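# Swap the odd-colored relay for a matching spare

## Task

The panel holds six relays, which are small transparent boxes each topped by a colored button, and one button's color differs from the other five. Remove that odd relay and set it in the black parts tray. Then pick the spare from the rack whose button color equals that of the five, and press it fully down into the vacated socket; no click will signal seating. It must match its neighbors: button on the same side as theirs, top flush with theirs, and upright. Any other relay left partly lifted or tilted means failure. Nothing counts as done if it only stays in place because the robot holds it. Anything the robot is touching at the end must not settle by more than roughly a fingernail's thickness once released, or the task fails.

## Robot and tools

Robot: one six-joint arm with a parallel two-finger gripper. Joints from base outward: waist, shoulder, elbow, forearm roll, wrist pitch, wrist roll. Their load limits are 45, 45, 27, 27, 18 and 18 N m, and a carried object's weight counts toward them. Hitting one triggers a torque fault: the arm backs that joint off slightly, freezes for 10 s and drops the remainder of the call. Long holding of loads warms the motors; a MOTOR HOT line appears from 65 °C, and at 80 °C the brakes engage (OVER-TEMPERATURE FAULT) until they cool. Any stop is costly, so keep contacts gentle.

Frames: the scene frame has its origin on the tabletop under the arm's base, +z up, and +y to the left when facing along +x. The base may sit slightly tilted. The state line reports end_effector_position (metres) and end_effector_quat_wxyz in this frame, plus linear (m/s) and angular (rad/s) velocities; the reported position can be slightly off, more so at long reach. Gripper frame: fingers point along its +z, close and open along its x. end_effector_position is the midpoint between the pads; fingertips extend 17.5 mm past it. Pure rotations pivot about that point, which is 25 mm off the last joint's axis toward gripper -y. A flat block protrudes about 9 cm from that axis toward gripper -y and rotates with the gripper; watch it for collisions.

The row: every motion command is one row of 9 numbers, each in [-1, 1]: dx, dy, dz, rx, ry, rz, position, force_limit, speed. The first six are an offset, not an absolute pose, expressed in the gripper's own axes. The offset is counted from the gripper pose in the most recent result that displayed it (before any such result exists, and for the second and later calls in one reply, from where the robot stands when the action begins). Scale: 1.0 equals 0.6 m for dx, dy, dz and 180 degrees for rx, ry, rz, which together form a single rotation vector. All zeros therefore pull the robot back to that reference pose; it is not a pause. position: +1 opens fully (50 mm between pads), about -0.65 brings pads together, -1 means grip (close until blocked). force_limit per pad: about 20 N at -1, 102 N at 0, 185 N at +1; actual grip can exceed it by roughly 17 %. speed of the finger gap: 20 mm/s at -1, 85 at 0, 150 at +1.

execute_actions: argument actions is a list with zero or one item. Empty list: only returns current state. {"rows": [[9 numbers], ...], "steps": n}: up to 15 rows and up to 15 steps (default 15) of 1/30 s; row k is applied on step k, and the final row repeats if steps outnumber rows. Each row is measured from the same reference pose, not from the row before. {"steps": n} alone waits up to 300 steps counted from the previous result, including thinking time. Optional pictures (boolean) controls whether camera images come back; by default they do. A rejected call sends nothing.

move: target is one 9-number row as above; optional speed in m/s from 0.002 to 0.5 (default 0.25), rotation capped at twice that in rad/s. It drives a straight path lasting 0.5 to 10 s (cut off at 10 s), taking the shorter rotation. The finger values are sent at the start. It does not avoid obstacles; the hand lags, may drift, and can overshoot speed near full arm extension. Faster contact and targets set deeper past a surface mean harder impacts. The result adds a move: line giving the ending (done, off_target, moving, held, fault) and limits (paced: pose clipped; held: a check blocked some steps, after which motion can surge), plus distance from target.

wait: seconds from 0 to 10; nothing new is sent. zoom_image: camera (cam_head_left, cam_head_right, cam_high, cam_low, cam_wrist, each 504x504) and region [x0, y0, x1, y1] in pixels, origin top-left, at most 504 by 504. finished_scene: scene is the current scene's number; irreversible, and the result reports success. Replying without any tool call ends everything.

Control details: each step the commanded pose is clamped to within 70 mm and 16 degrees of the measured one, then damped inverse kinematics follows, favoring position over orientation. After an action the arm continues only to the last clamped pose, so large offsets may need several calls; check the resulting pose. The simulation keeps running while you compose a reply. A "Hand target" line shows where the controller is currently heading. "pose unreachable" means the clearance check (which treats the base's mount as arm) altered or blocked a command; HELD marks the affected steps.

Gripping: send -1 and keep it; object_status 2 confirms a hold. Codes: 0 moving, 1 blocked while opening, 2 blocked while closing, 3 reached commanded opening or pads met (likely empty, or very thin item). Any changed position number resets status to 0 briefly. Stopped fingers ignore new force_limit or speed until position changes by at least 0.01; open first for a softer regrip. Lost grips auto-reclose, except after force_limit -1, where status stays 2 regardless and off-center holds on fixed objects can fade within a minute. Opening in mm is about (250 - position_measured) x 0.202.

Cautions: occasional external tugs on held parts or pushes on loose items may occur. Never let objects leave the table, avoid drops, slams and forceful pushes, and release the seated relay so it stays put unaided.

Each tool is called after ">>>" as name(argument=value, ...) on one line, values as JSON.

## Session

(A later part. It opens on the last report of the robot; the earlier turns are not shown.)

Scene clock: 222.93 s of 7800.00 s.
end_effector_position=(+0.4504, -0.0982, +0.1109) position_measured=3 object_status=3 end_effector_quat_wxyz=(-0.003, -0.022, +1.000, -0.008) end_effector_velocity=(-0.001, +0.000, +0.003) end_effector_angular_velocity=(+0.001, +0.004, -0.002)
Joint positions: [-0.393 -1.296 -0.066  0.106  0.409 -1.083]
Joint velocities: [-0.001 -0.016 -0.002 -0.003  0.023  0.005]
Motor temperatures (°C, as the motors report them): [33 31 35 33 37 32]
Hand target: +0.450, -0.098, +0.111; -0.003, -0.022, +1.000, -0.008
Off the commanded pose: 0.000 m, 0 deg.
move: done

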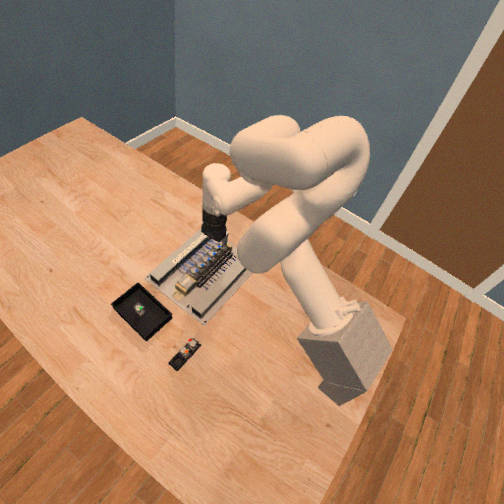

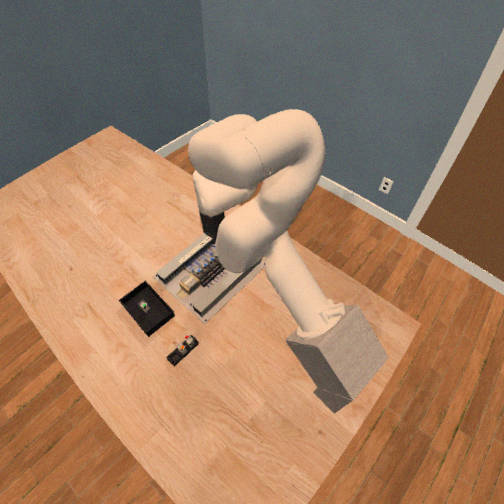

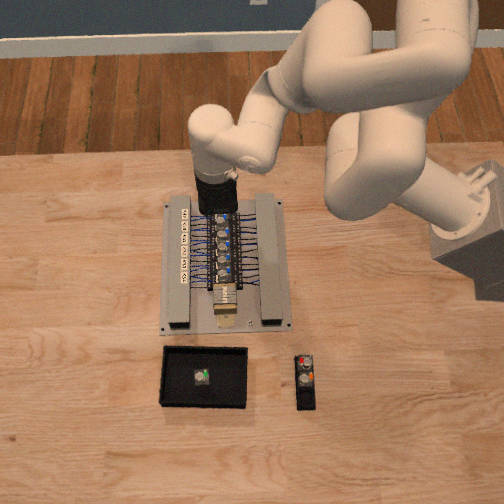

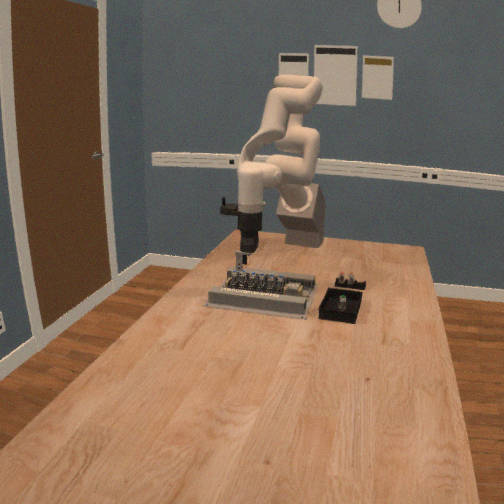

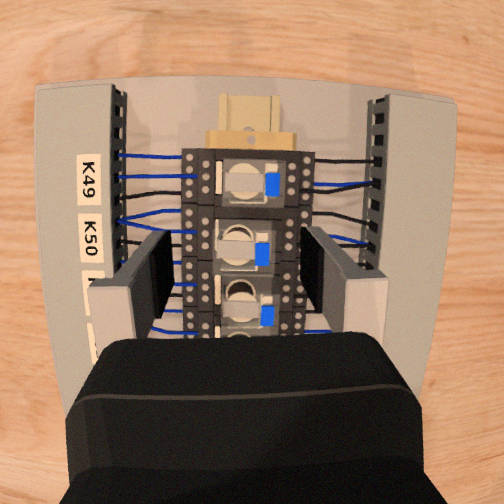

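>>> move(target=[0.002,0.002,0.057,0,0,0,1,0,-0.5], speed=0.02)

>>> move(target=[0,0,0,0,0,0,-1,0.4,-0.8], speed=0.01)

>>> move(target=[0.004,0,0.012,0,0,0,-1,0.4,-0.8], speed=0.003)

Scene clock: 231.90 s of 7800.00 s.
end_effector_position=(+0.4488, -0.0977, +0.0769) position_measured=3 object_status=3 end_effector_quat_wxyz=(-0.003, -0.022, +1.000, -0.008) end_effector_velocity=(+0.001, -0.000, -0.003) end_effector_angular_velocity=(-0.000, -0.003, -0.002)
Joint positions: [-0.371 -1.08  -0.072  0.117  0.197 -1.088]
Joint velocities: [ 0.002  0.02  -0.003  0.004 -0.02  -0.002]
Motor temperatures (°C, as the motors report them): [33 31 35 33 37 32]
Hand target: +0.449, -0.098, +0.077; -0.003, -0.022, +1.000, -0.008
Off the commanded pose: 0.000 m, 0 deg.
After step 90, 3.90 s passed at rest.
move: done

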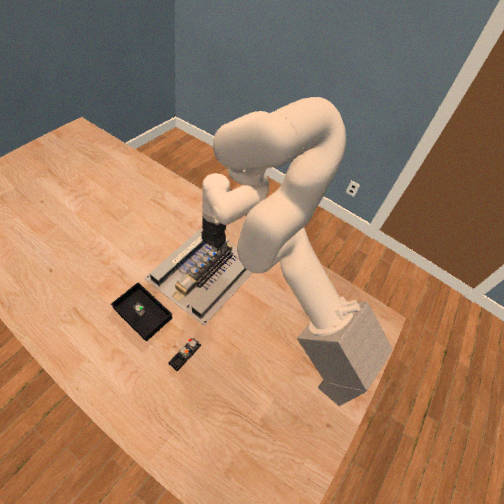

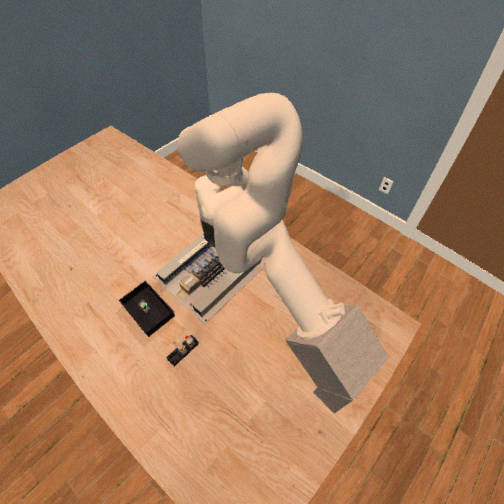

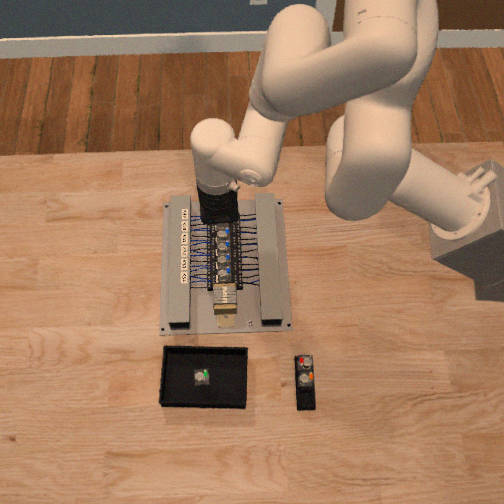

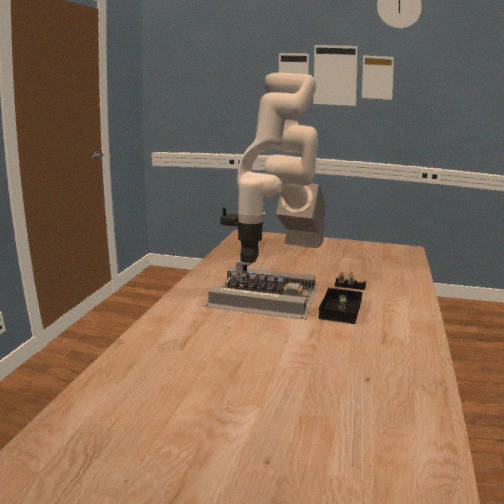

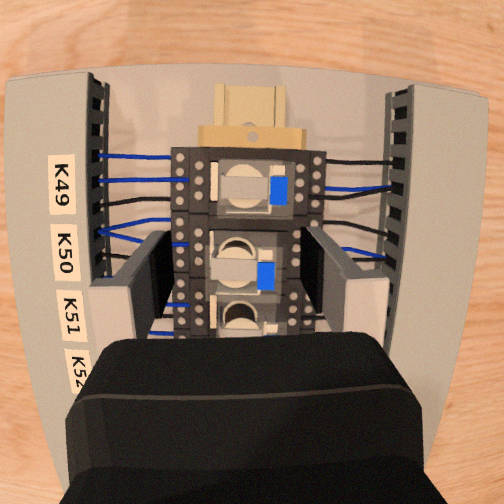

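Scene clock: 232.87 s of 7800.00 s.
end_effector_position=(+0.4478, -0.0975, +0.0764) position_measured=125 object_status=2 end_effector_quat_wxyz=(-0.004, -0.022, +1.000, -0.008) end_effector_velocity=(+0.001, +0.000, +0.000) end_effector_angular_velocity=(+0.000, -0.002, +0.001)
Joint positions: [-0.37  -1.08  -0.071  0.117  0.198 -1.088]
Joint velocities: [ 0.001  0.001 -0.001 -0.001 -0.002 -0.   ]
Motor temperatures (°C, as the motors report them): [33 31 35 33 37 32]
Hand target: +0.449, -0.098, +0.077; -0.003, -0.022, +1.000, -0.008
Off the commanded pose: 0.001 m, 0 deg.
move: done

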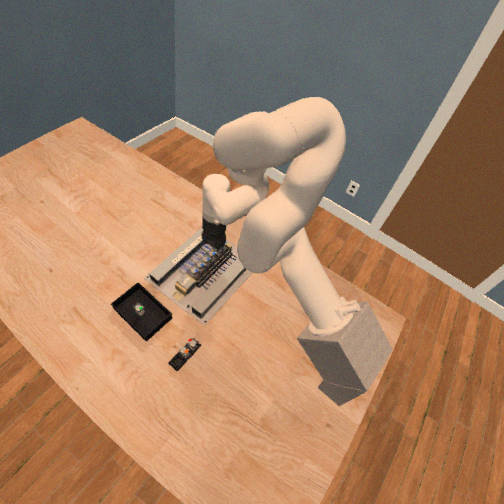

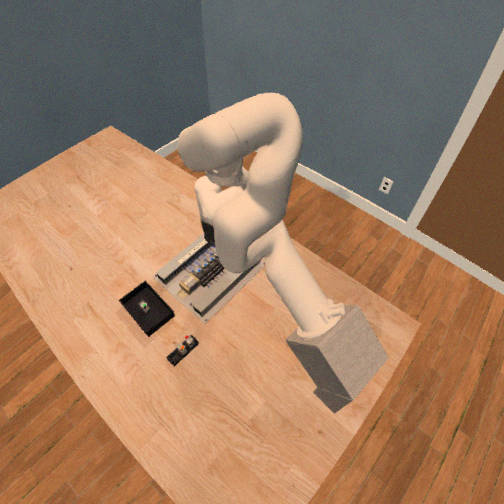

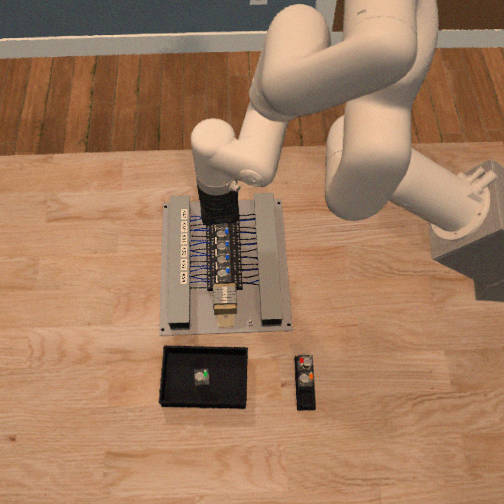

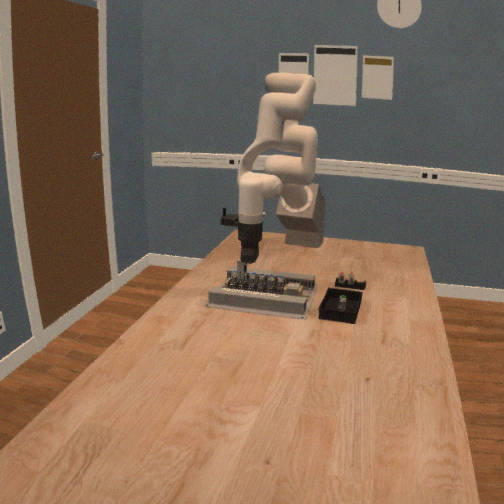

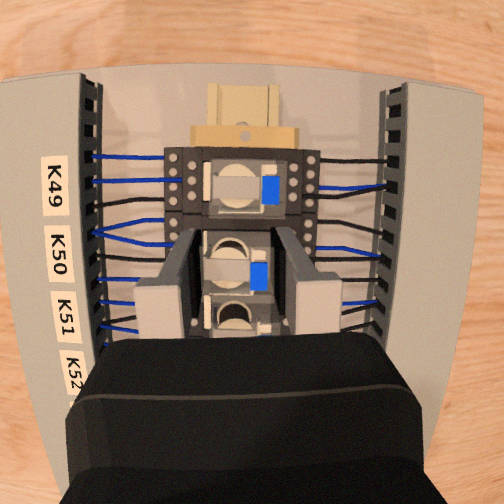

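Scene clock: 235.60 s of 7800.00 s.
end_effector_position=(+0.4502, -0.0985, +0.0733) position_measured=125 object_status=2 end_effector_quat_wxyz=(+0.003, -0.022, +1.000, -0.009) end_effector_velocity=(-0.000, +0.000, -0.000) end_effector_angular_velocity=(-0.000, -0.002, +0.002)
Joint positions: [-0.367 -1.054 -0.068  0.129  0.154 -1.098]
Joint velocities: [ 0.001 -0.     0.003  0.001 -0.005 -0.002]
Motor temperatures (°C, as the motors report them): [33 31 35 33 37 32]
Hand target: +0.445, -0.098, +0.069; -0.004, -0.022, +1.000, -0.008
Off the commanded pose: 0.006 m, 1 deg.
move: off_target

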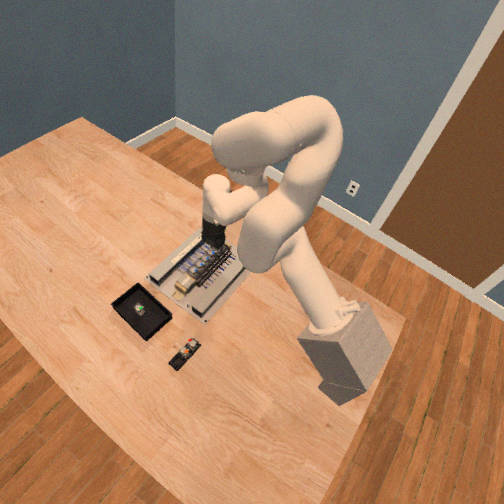

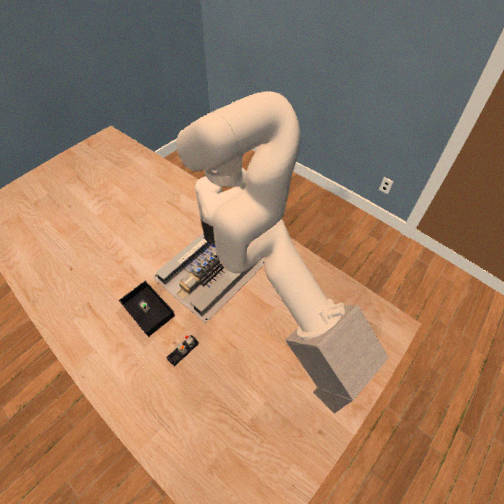

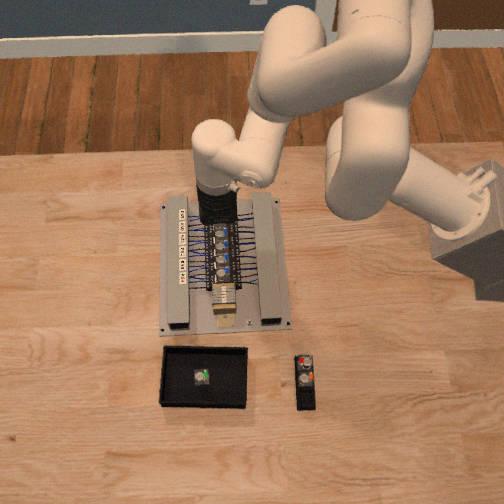

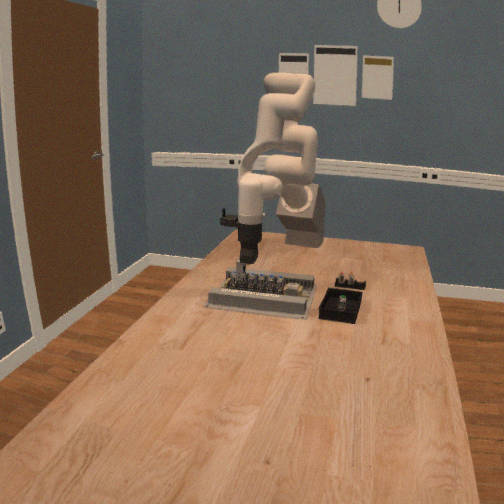

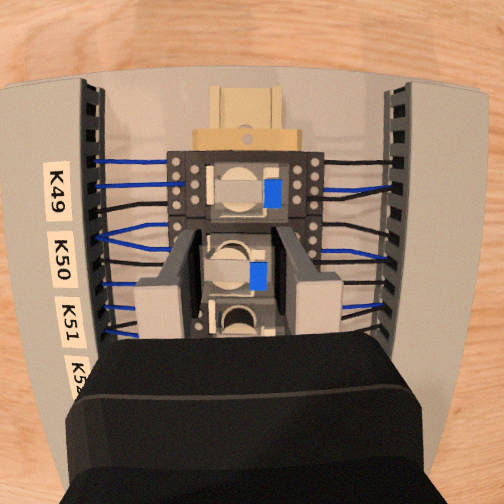

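>>> move(target=[0.012,0,0.004,0,-0.04,0,-1,0.4,-0.8], speed=0.005)

>>> move(target=[0,0,0,0,0,0,1,0,-0.8], speed=0.01)

>>> move(target=[0,0,-0.065,0,0.04,0,1,0,-0.5], speed=0.03)

>>> zoom_image(camera="cam_low", region=[210,255,300,305])

Scene clock: 256.20 s of 7800.00 s.
end_effector_position=(+0.4473, -0.0997, +0.0733) position_measured=125 object_status=2 end_effector_quat_wxyz=(+0.058, -0.023, +0.998, -0.010) end_effector_velocity=(-0.000, -0.000, -0.000) end_effector_angular_velocity=(+0.000, -0.003, -0.001)
Joint positions: [-0.312 -1.06   0.02   0.316 -0.041 -1.256]
Joint velocities: [ 0.003  0.001  0.002  0.012 -0.007 -0.009]
Motor temperatures (°C, as the motors report them): [33 31 34 33 37 32]
Hand target: +0.444, -0.099, +0.071; +0.053, -0.023, +0.998, -0.008
Off the commanded pose: 0.005 m, 1 deg.
After step 90, 7.40 s passed at rest.
move: off_target (path cut at 10 s)

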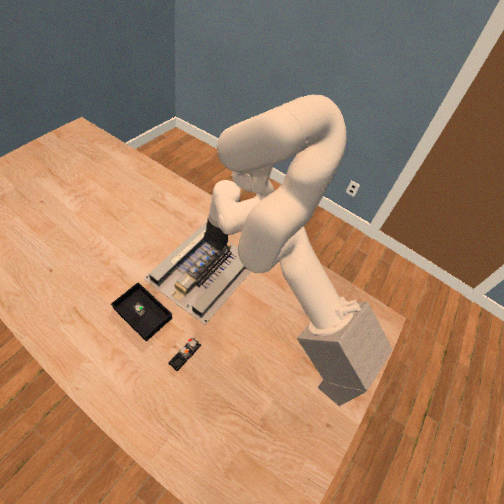

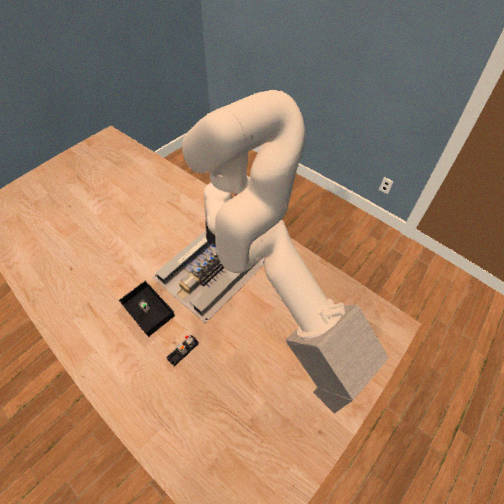

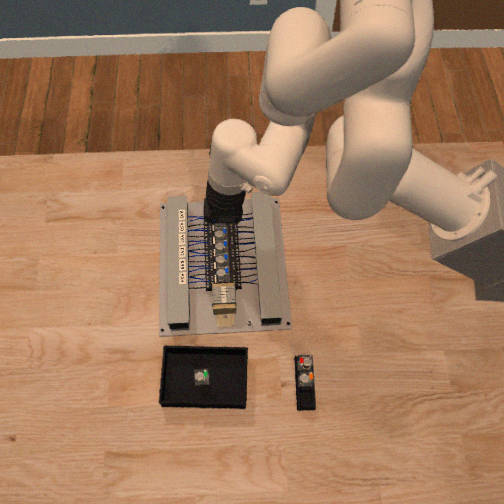

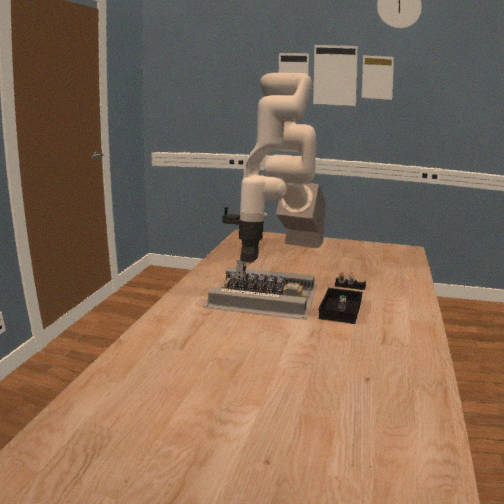

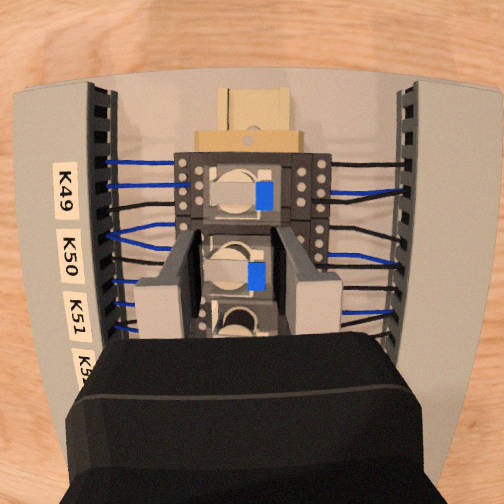

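Scene clock: 257.20 s of 7800.00 s.
end_effector_position=(+0.4472, -0.0997, +0.0733) position_measured=3 object_status=3 end_effector_quat_wxyz=(+0.058, -0.023, +0.998, -0.010) end_effector_velocity=(+0.001, -0.000, +0.000) end_effector_angular_velocity=(-0.000, -0.002, -0.001)
Joint positions: [-0.312 -1.06   0.02   0.316 -0.041 -1.256]
Joint velocities: [-0.    -0.001 -0.     0.001 -0.001  0.   ]
Motor temperatures (°C, as the motors report them): [33 31 34 33 37 32]
Hand target: +0.447, -0.100, +0.073; +0.058, -0.023, +0.998, -0.010
Off the commanded pose: 0.000 m, 0 deg.
move: done

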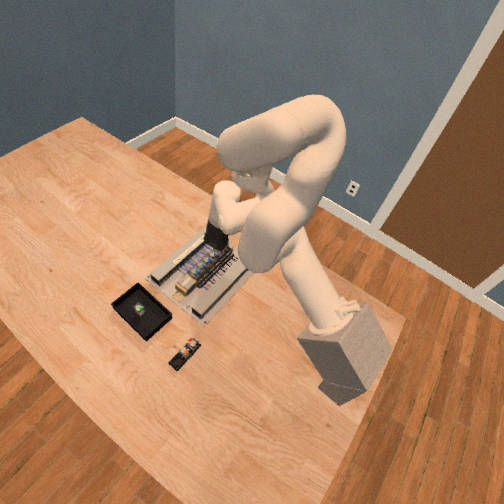

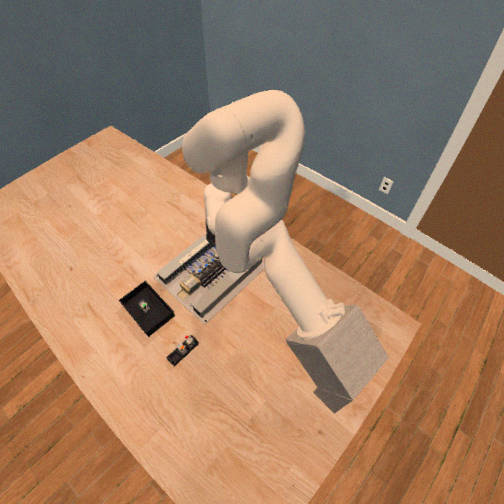

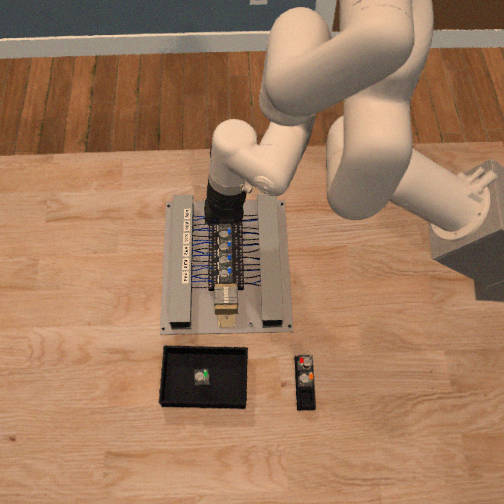

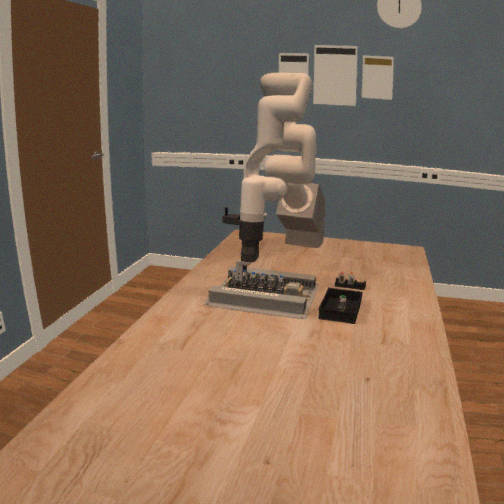

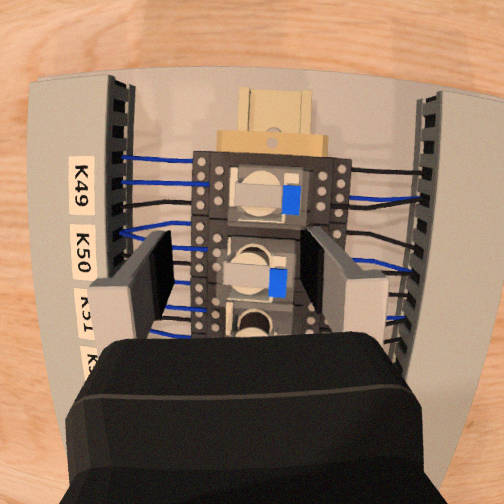

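Scene clock: 259.63 s of 7800.00 s.
end_effector_position=(+0.4429, -0.0988, +0.1118) position_measured=3 object_status=3 end_effector_quat_wxyz=(-0.004, -0.022, +1.000, -0.011) end_effector_velocity=(-0.001, +0.000, +0.003) end_effector_angular_velocity=(-0.001, +0.009, -0.001)
Joint positions: [-0.399 -1.333 -0.041  0.097  0.421 -1.078]
Joint velocities: [-0.002 -0.013 -0.006 -0.007  0.027  0.007]
Motor temperatures (°C, as the motors report them): [33 31 34 33 37 32]
Hand target: +0.443, -0.099, +0.112; -0.004, -0.022, +1.000, -0.011
Off the commanded pose: 0.000 m, 0 deg.
move: done

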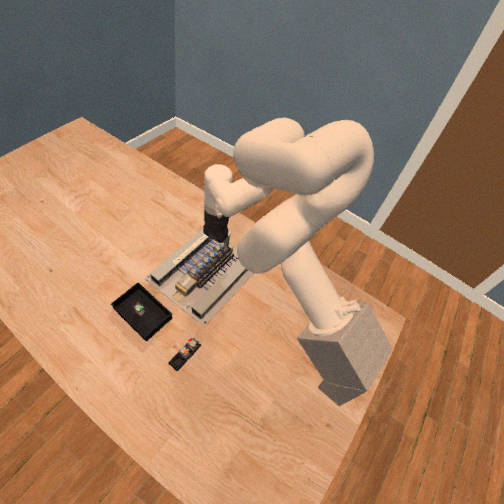

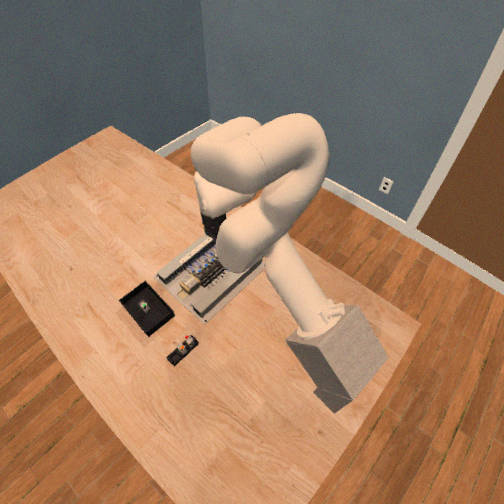

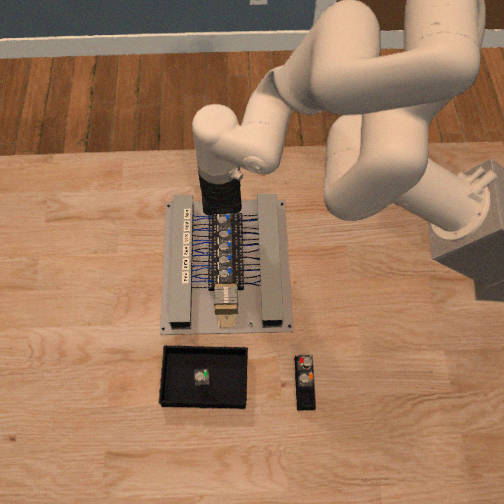

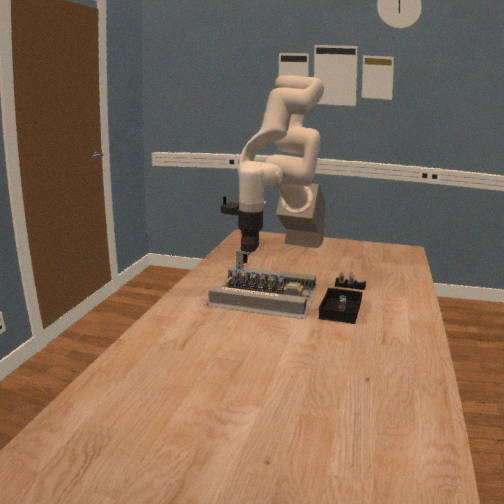

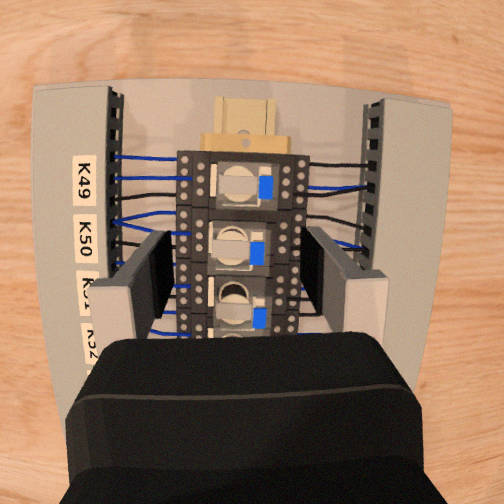

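Region (210, 255, 300, 305) of cam_low's 504x504 image, scaled by 5.600, with more detail than that image has.

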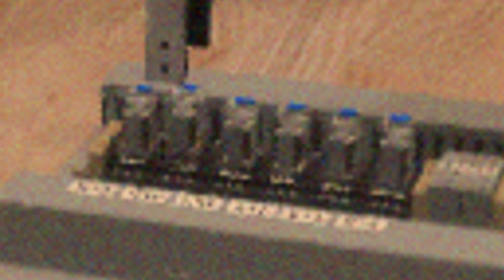

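>>> move(target=[0,0.004,0.036,0,0,0,-1,0,0], speed=0.02)

>>> move(target=[0.004,0,0.014,0,0,0,-1,0,0], speed=0.003)

Scene clock: 268.23 s of 7800.00 s.
end_effector_position=(+0.4444, -0.0971, +0.0914) position_measured=253 object_status=3 end_effector_quat_wxyz=(-0.002, -0.022, +1.000, -0.011) end_effector_velocity=(+0.001, -0.000, -0.002) end_effector_angular_velocity=(+0.000, -0.001, -0.004)
Joint positions: [-0.38  -1.196 -0.044  0.088  0.282 -1.062]
Joint velocities: [ 0.001  0.016 -0.002  0.002 -0.015  0.003]
Motor temperatures (°C, as the motors report them): [33 31 35 33 37 32]
Hand target: +0.443, -0.097, +0.090; -0.004, -0.022, +1.000, -0.011
Off the commanded pose: 0.002 m, 0 deg.
After step 90, 4.17 s passed at rest.
move: done

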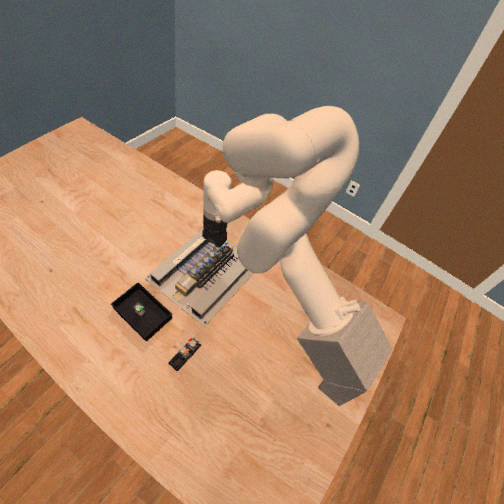

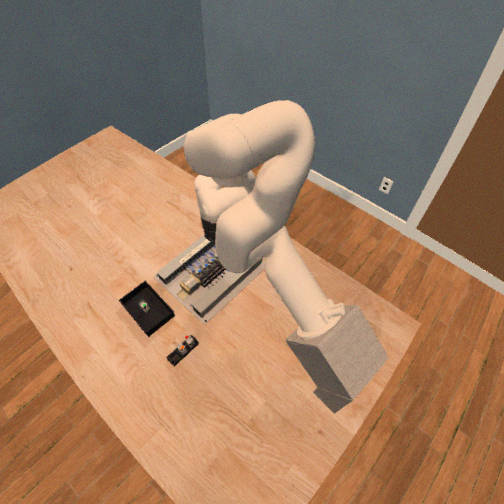

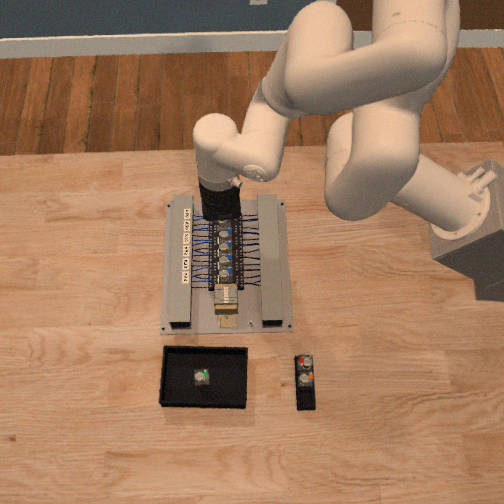

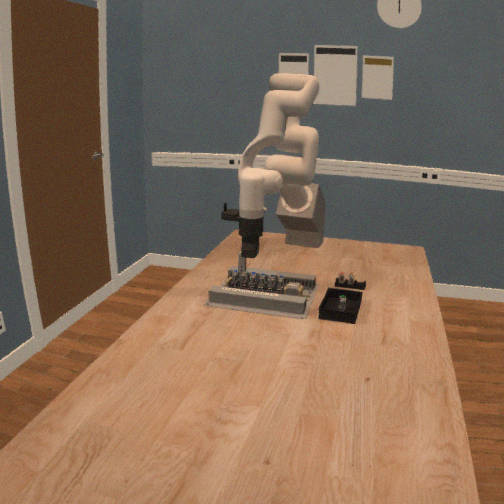

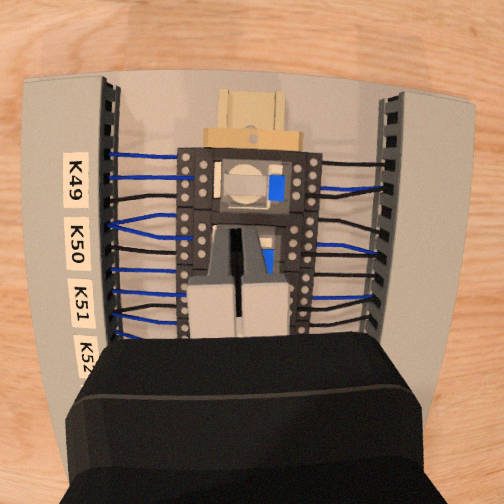

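Scene clock: 271.37 s of 7800.00 s.
end_effector_position=(+0.4514, -0.0987, +0.0879) position_measured=253 object_status=3 end_effector_quat_wxyz=(+0.008, -0.022, +1.000, -0.013) end_effector_velocity=(+0.001, -0.000, -0.000) end_effector_angular_velocity=(-0.000, -0.002, +0.000)
Joint positions: [-0.377 -1.154 -0.053  0.096  0.229 -1.069]
Joint velocities: [ 0.     0.002 -0.001  0.002 -0.004 -0.002]
Motor temperatures (°C, as the motors report them): [33 31 35 33 37 32]
Hand target: +0.442, -0.097, +0.083; -0.002, -0.022, +1.000, -0.011
Off the commanded pose: 0.011 m, 1 deg.
move: off_target

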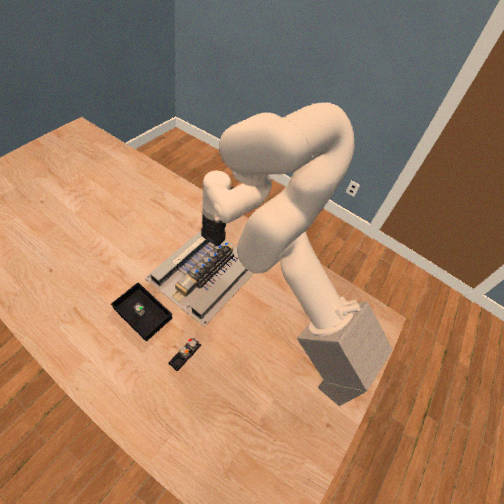

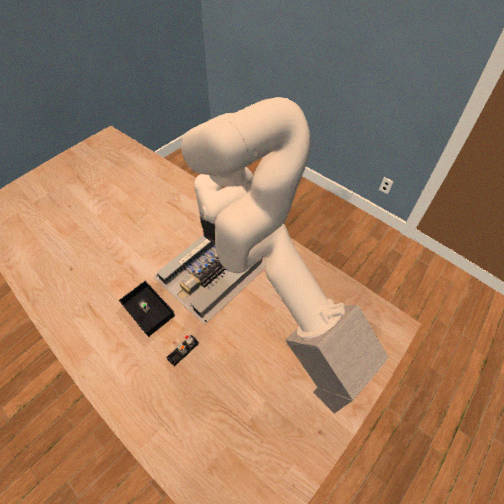

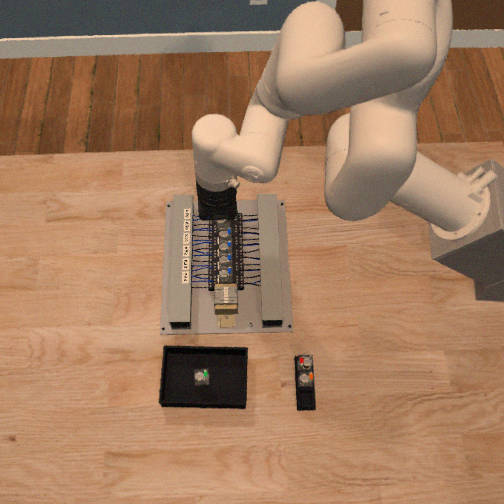

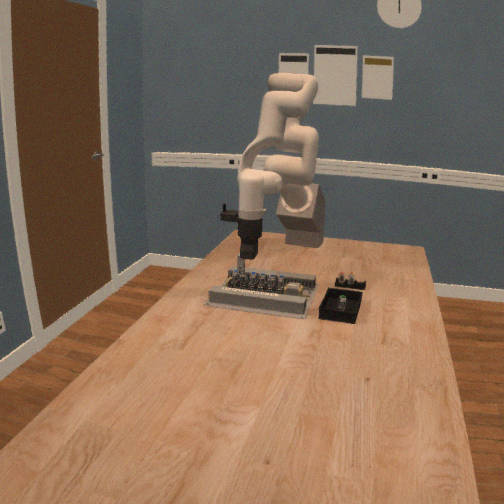

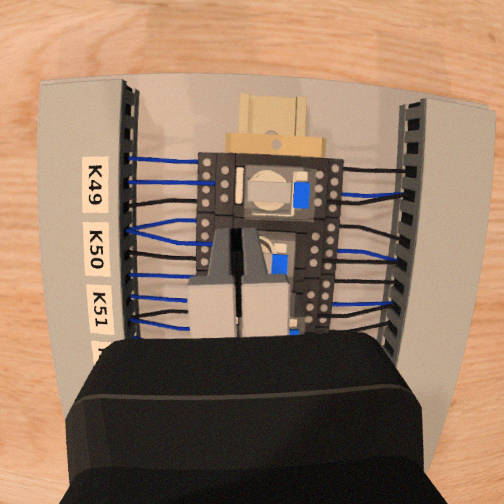

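>>> move(target=[0.01,0,-0.04,0,0.003,0,1,0,0], speed=0.03)

>>> zoom_image(camera="cam_low", region=[210,255,300,305])

Scene clock: 278.33 s of 7800.00 s.
end_effector_position=(+0.4451, -0.0983, +0.1116) position_measured=3 object_status=3 end_effector_quat_wxyz=(+0.003, -0.022, +1.000, -0.013) end_effector_velocity=(-0.001, +0.000, +0.002) end_effector_angular_velocity=(+0.000, +0.001, +0.001)
Joint positions: [-0.394 -1.334 -0.034  0.087  0.4   -1.066]
Joint velocities: [-0.001 -0.019  0.002 -0.001  0.018  0.   ]
Motor temperatures (°C, as the motors report them): [33 31 35 33 37 32]
Hand target: +0.445, -0.098, +0.112; +0.003, -0.022, +1.000, -0.013
Off the commanded pose: 0.000 m, 0 deg.
After step 90, 2.70 s passed at rest.
move: done

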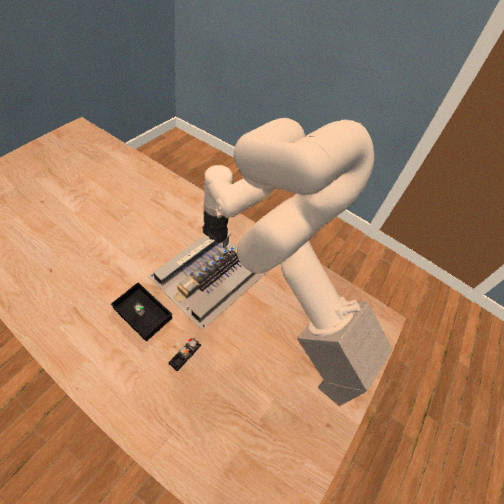

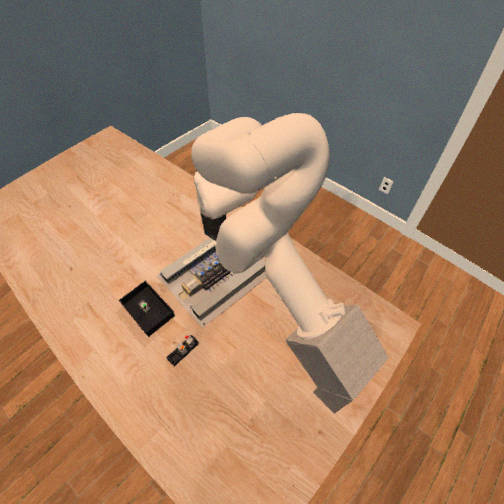

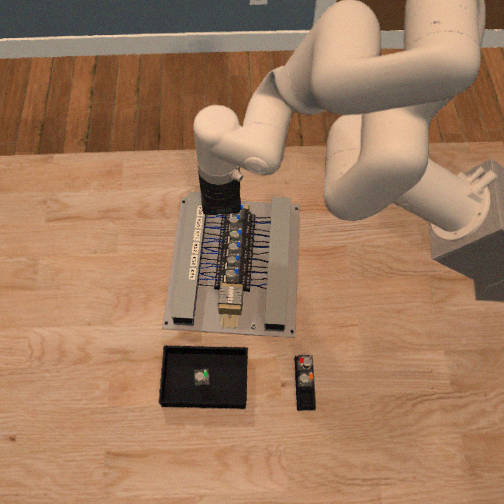

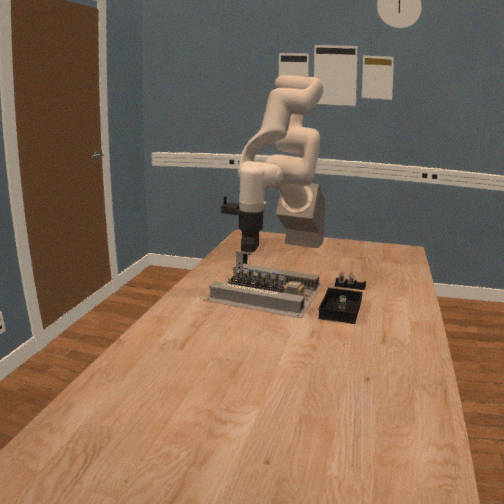

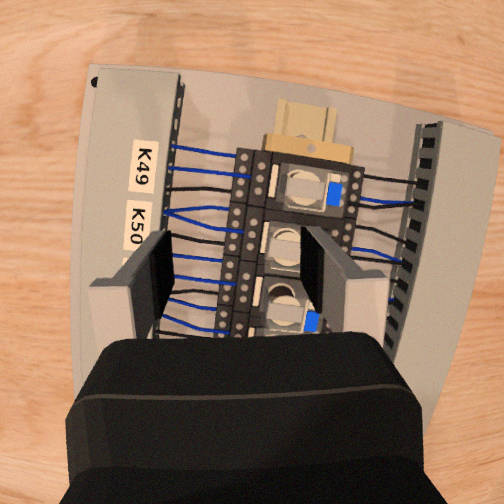

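Region (210, 255, 300, 305) of cam_low's 504x504 image, scaled by 5.600, with more detail than that image has.

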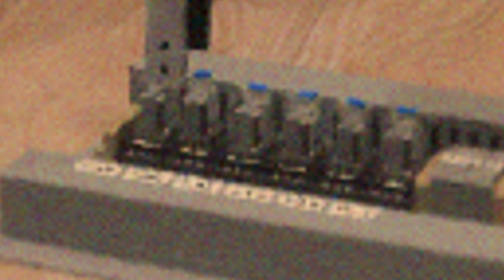

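>>> move(target=[0.038,0.002,-0.01,0,0,0.05,1,0,0], speed=0.03)

>>> zoom_image(camera="cam_low", region=[210,250,320,305])

Scene clock: 286.50 s of 7800.00 s.
end_effector_position=(+0.4225, -0.0980, +0.1175) position_measured=3 object_status=3 end_effector_quat_wxyz=(+0.004, +0.055, +0.998, -0.013) end_effector_velocity=(-0.003, +0.000, +0.001) end_effector_angular_velocity=(+0.001, +0.000, -0.017)
Joint positions: [-0.411 -1.472  0.031  0.106  0.475 -0.934]
Joint velocities: [-0.001 -0.018  0.008  0.001  0.011  0.016]
Motor temperatures (°C, as the motors report them): [33 31 36 33 37 32]
Hand target: +0.422, -0.098, +0.118; +0.004, +0.056, +0.998, -0.013
Off the commanded pose: 0.000 m, 0 deg.
After step 90, 2.33 s passed at rest.
move: done

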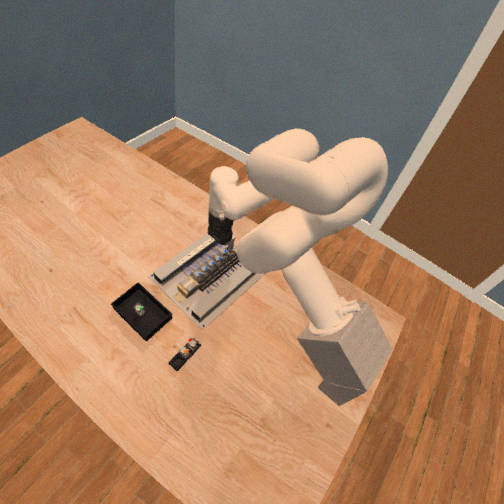

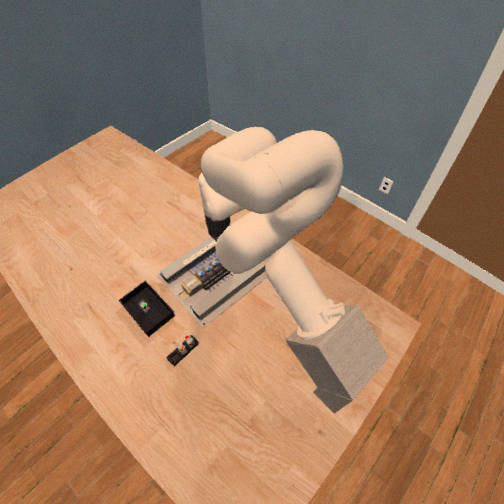

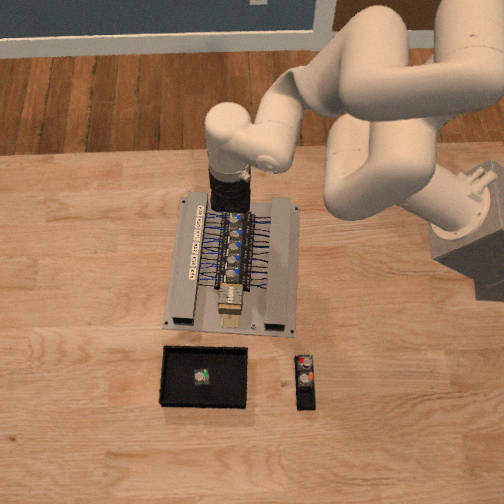

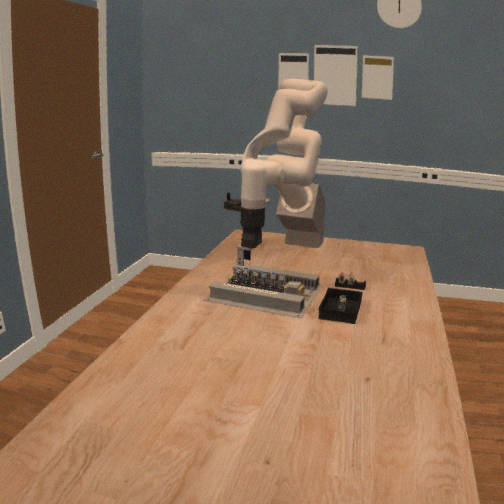

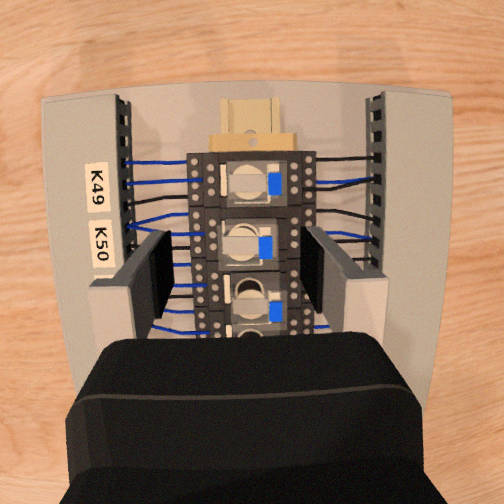

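Region (210, 250, 320, 305) of cam_low's 504x504 image, scaled by 4.582, with more detail than that image has.

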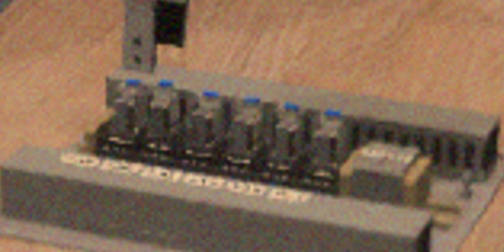

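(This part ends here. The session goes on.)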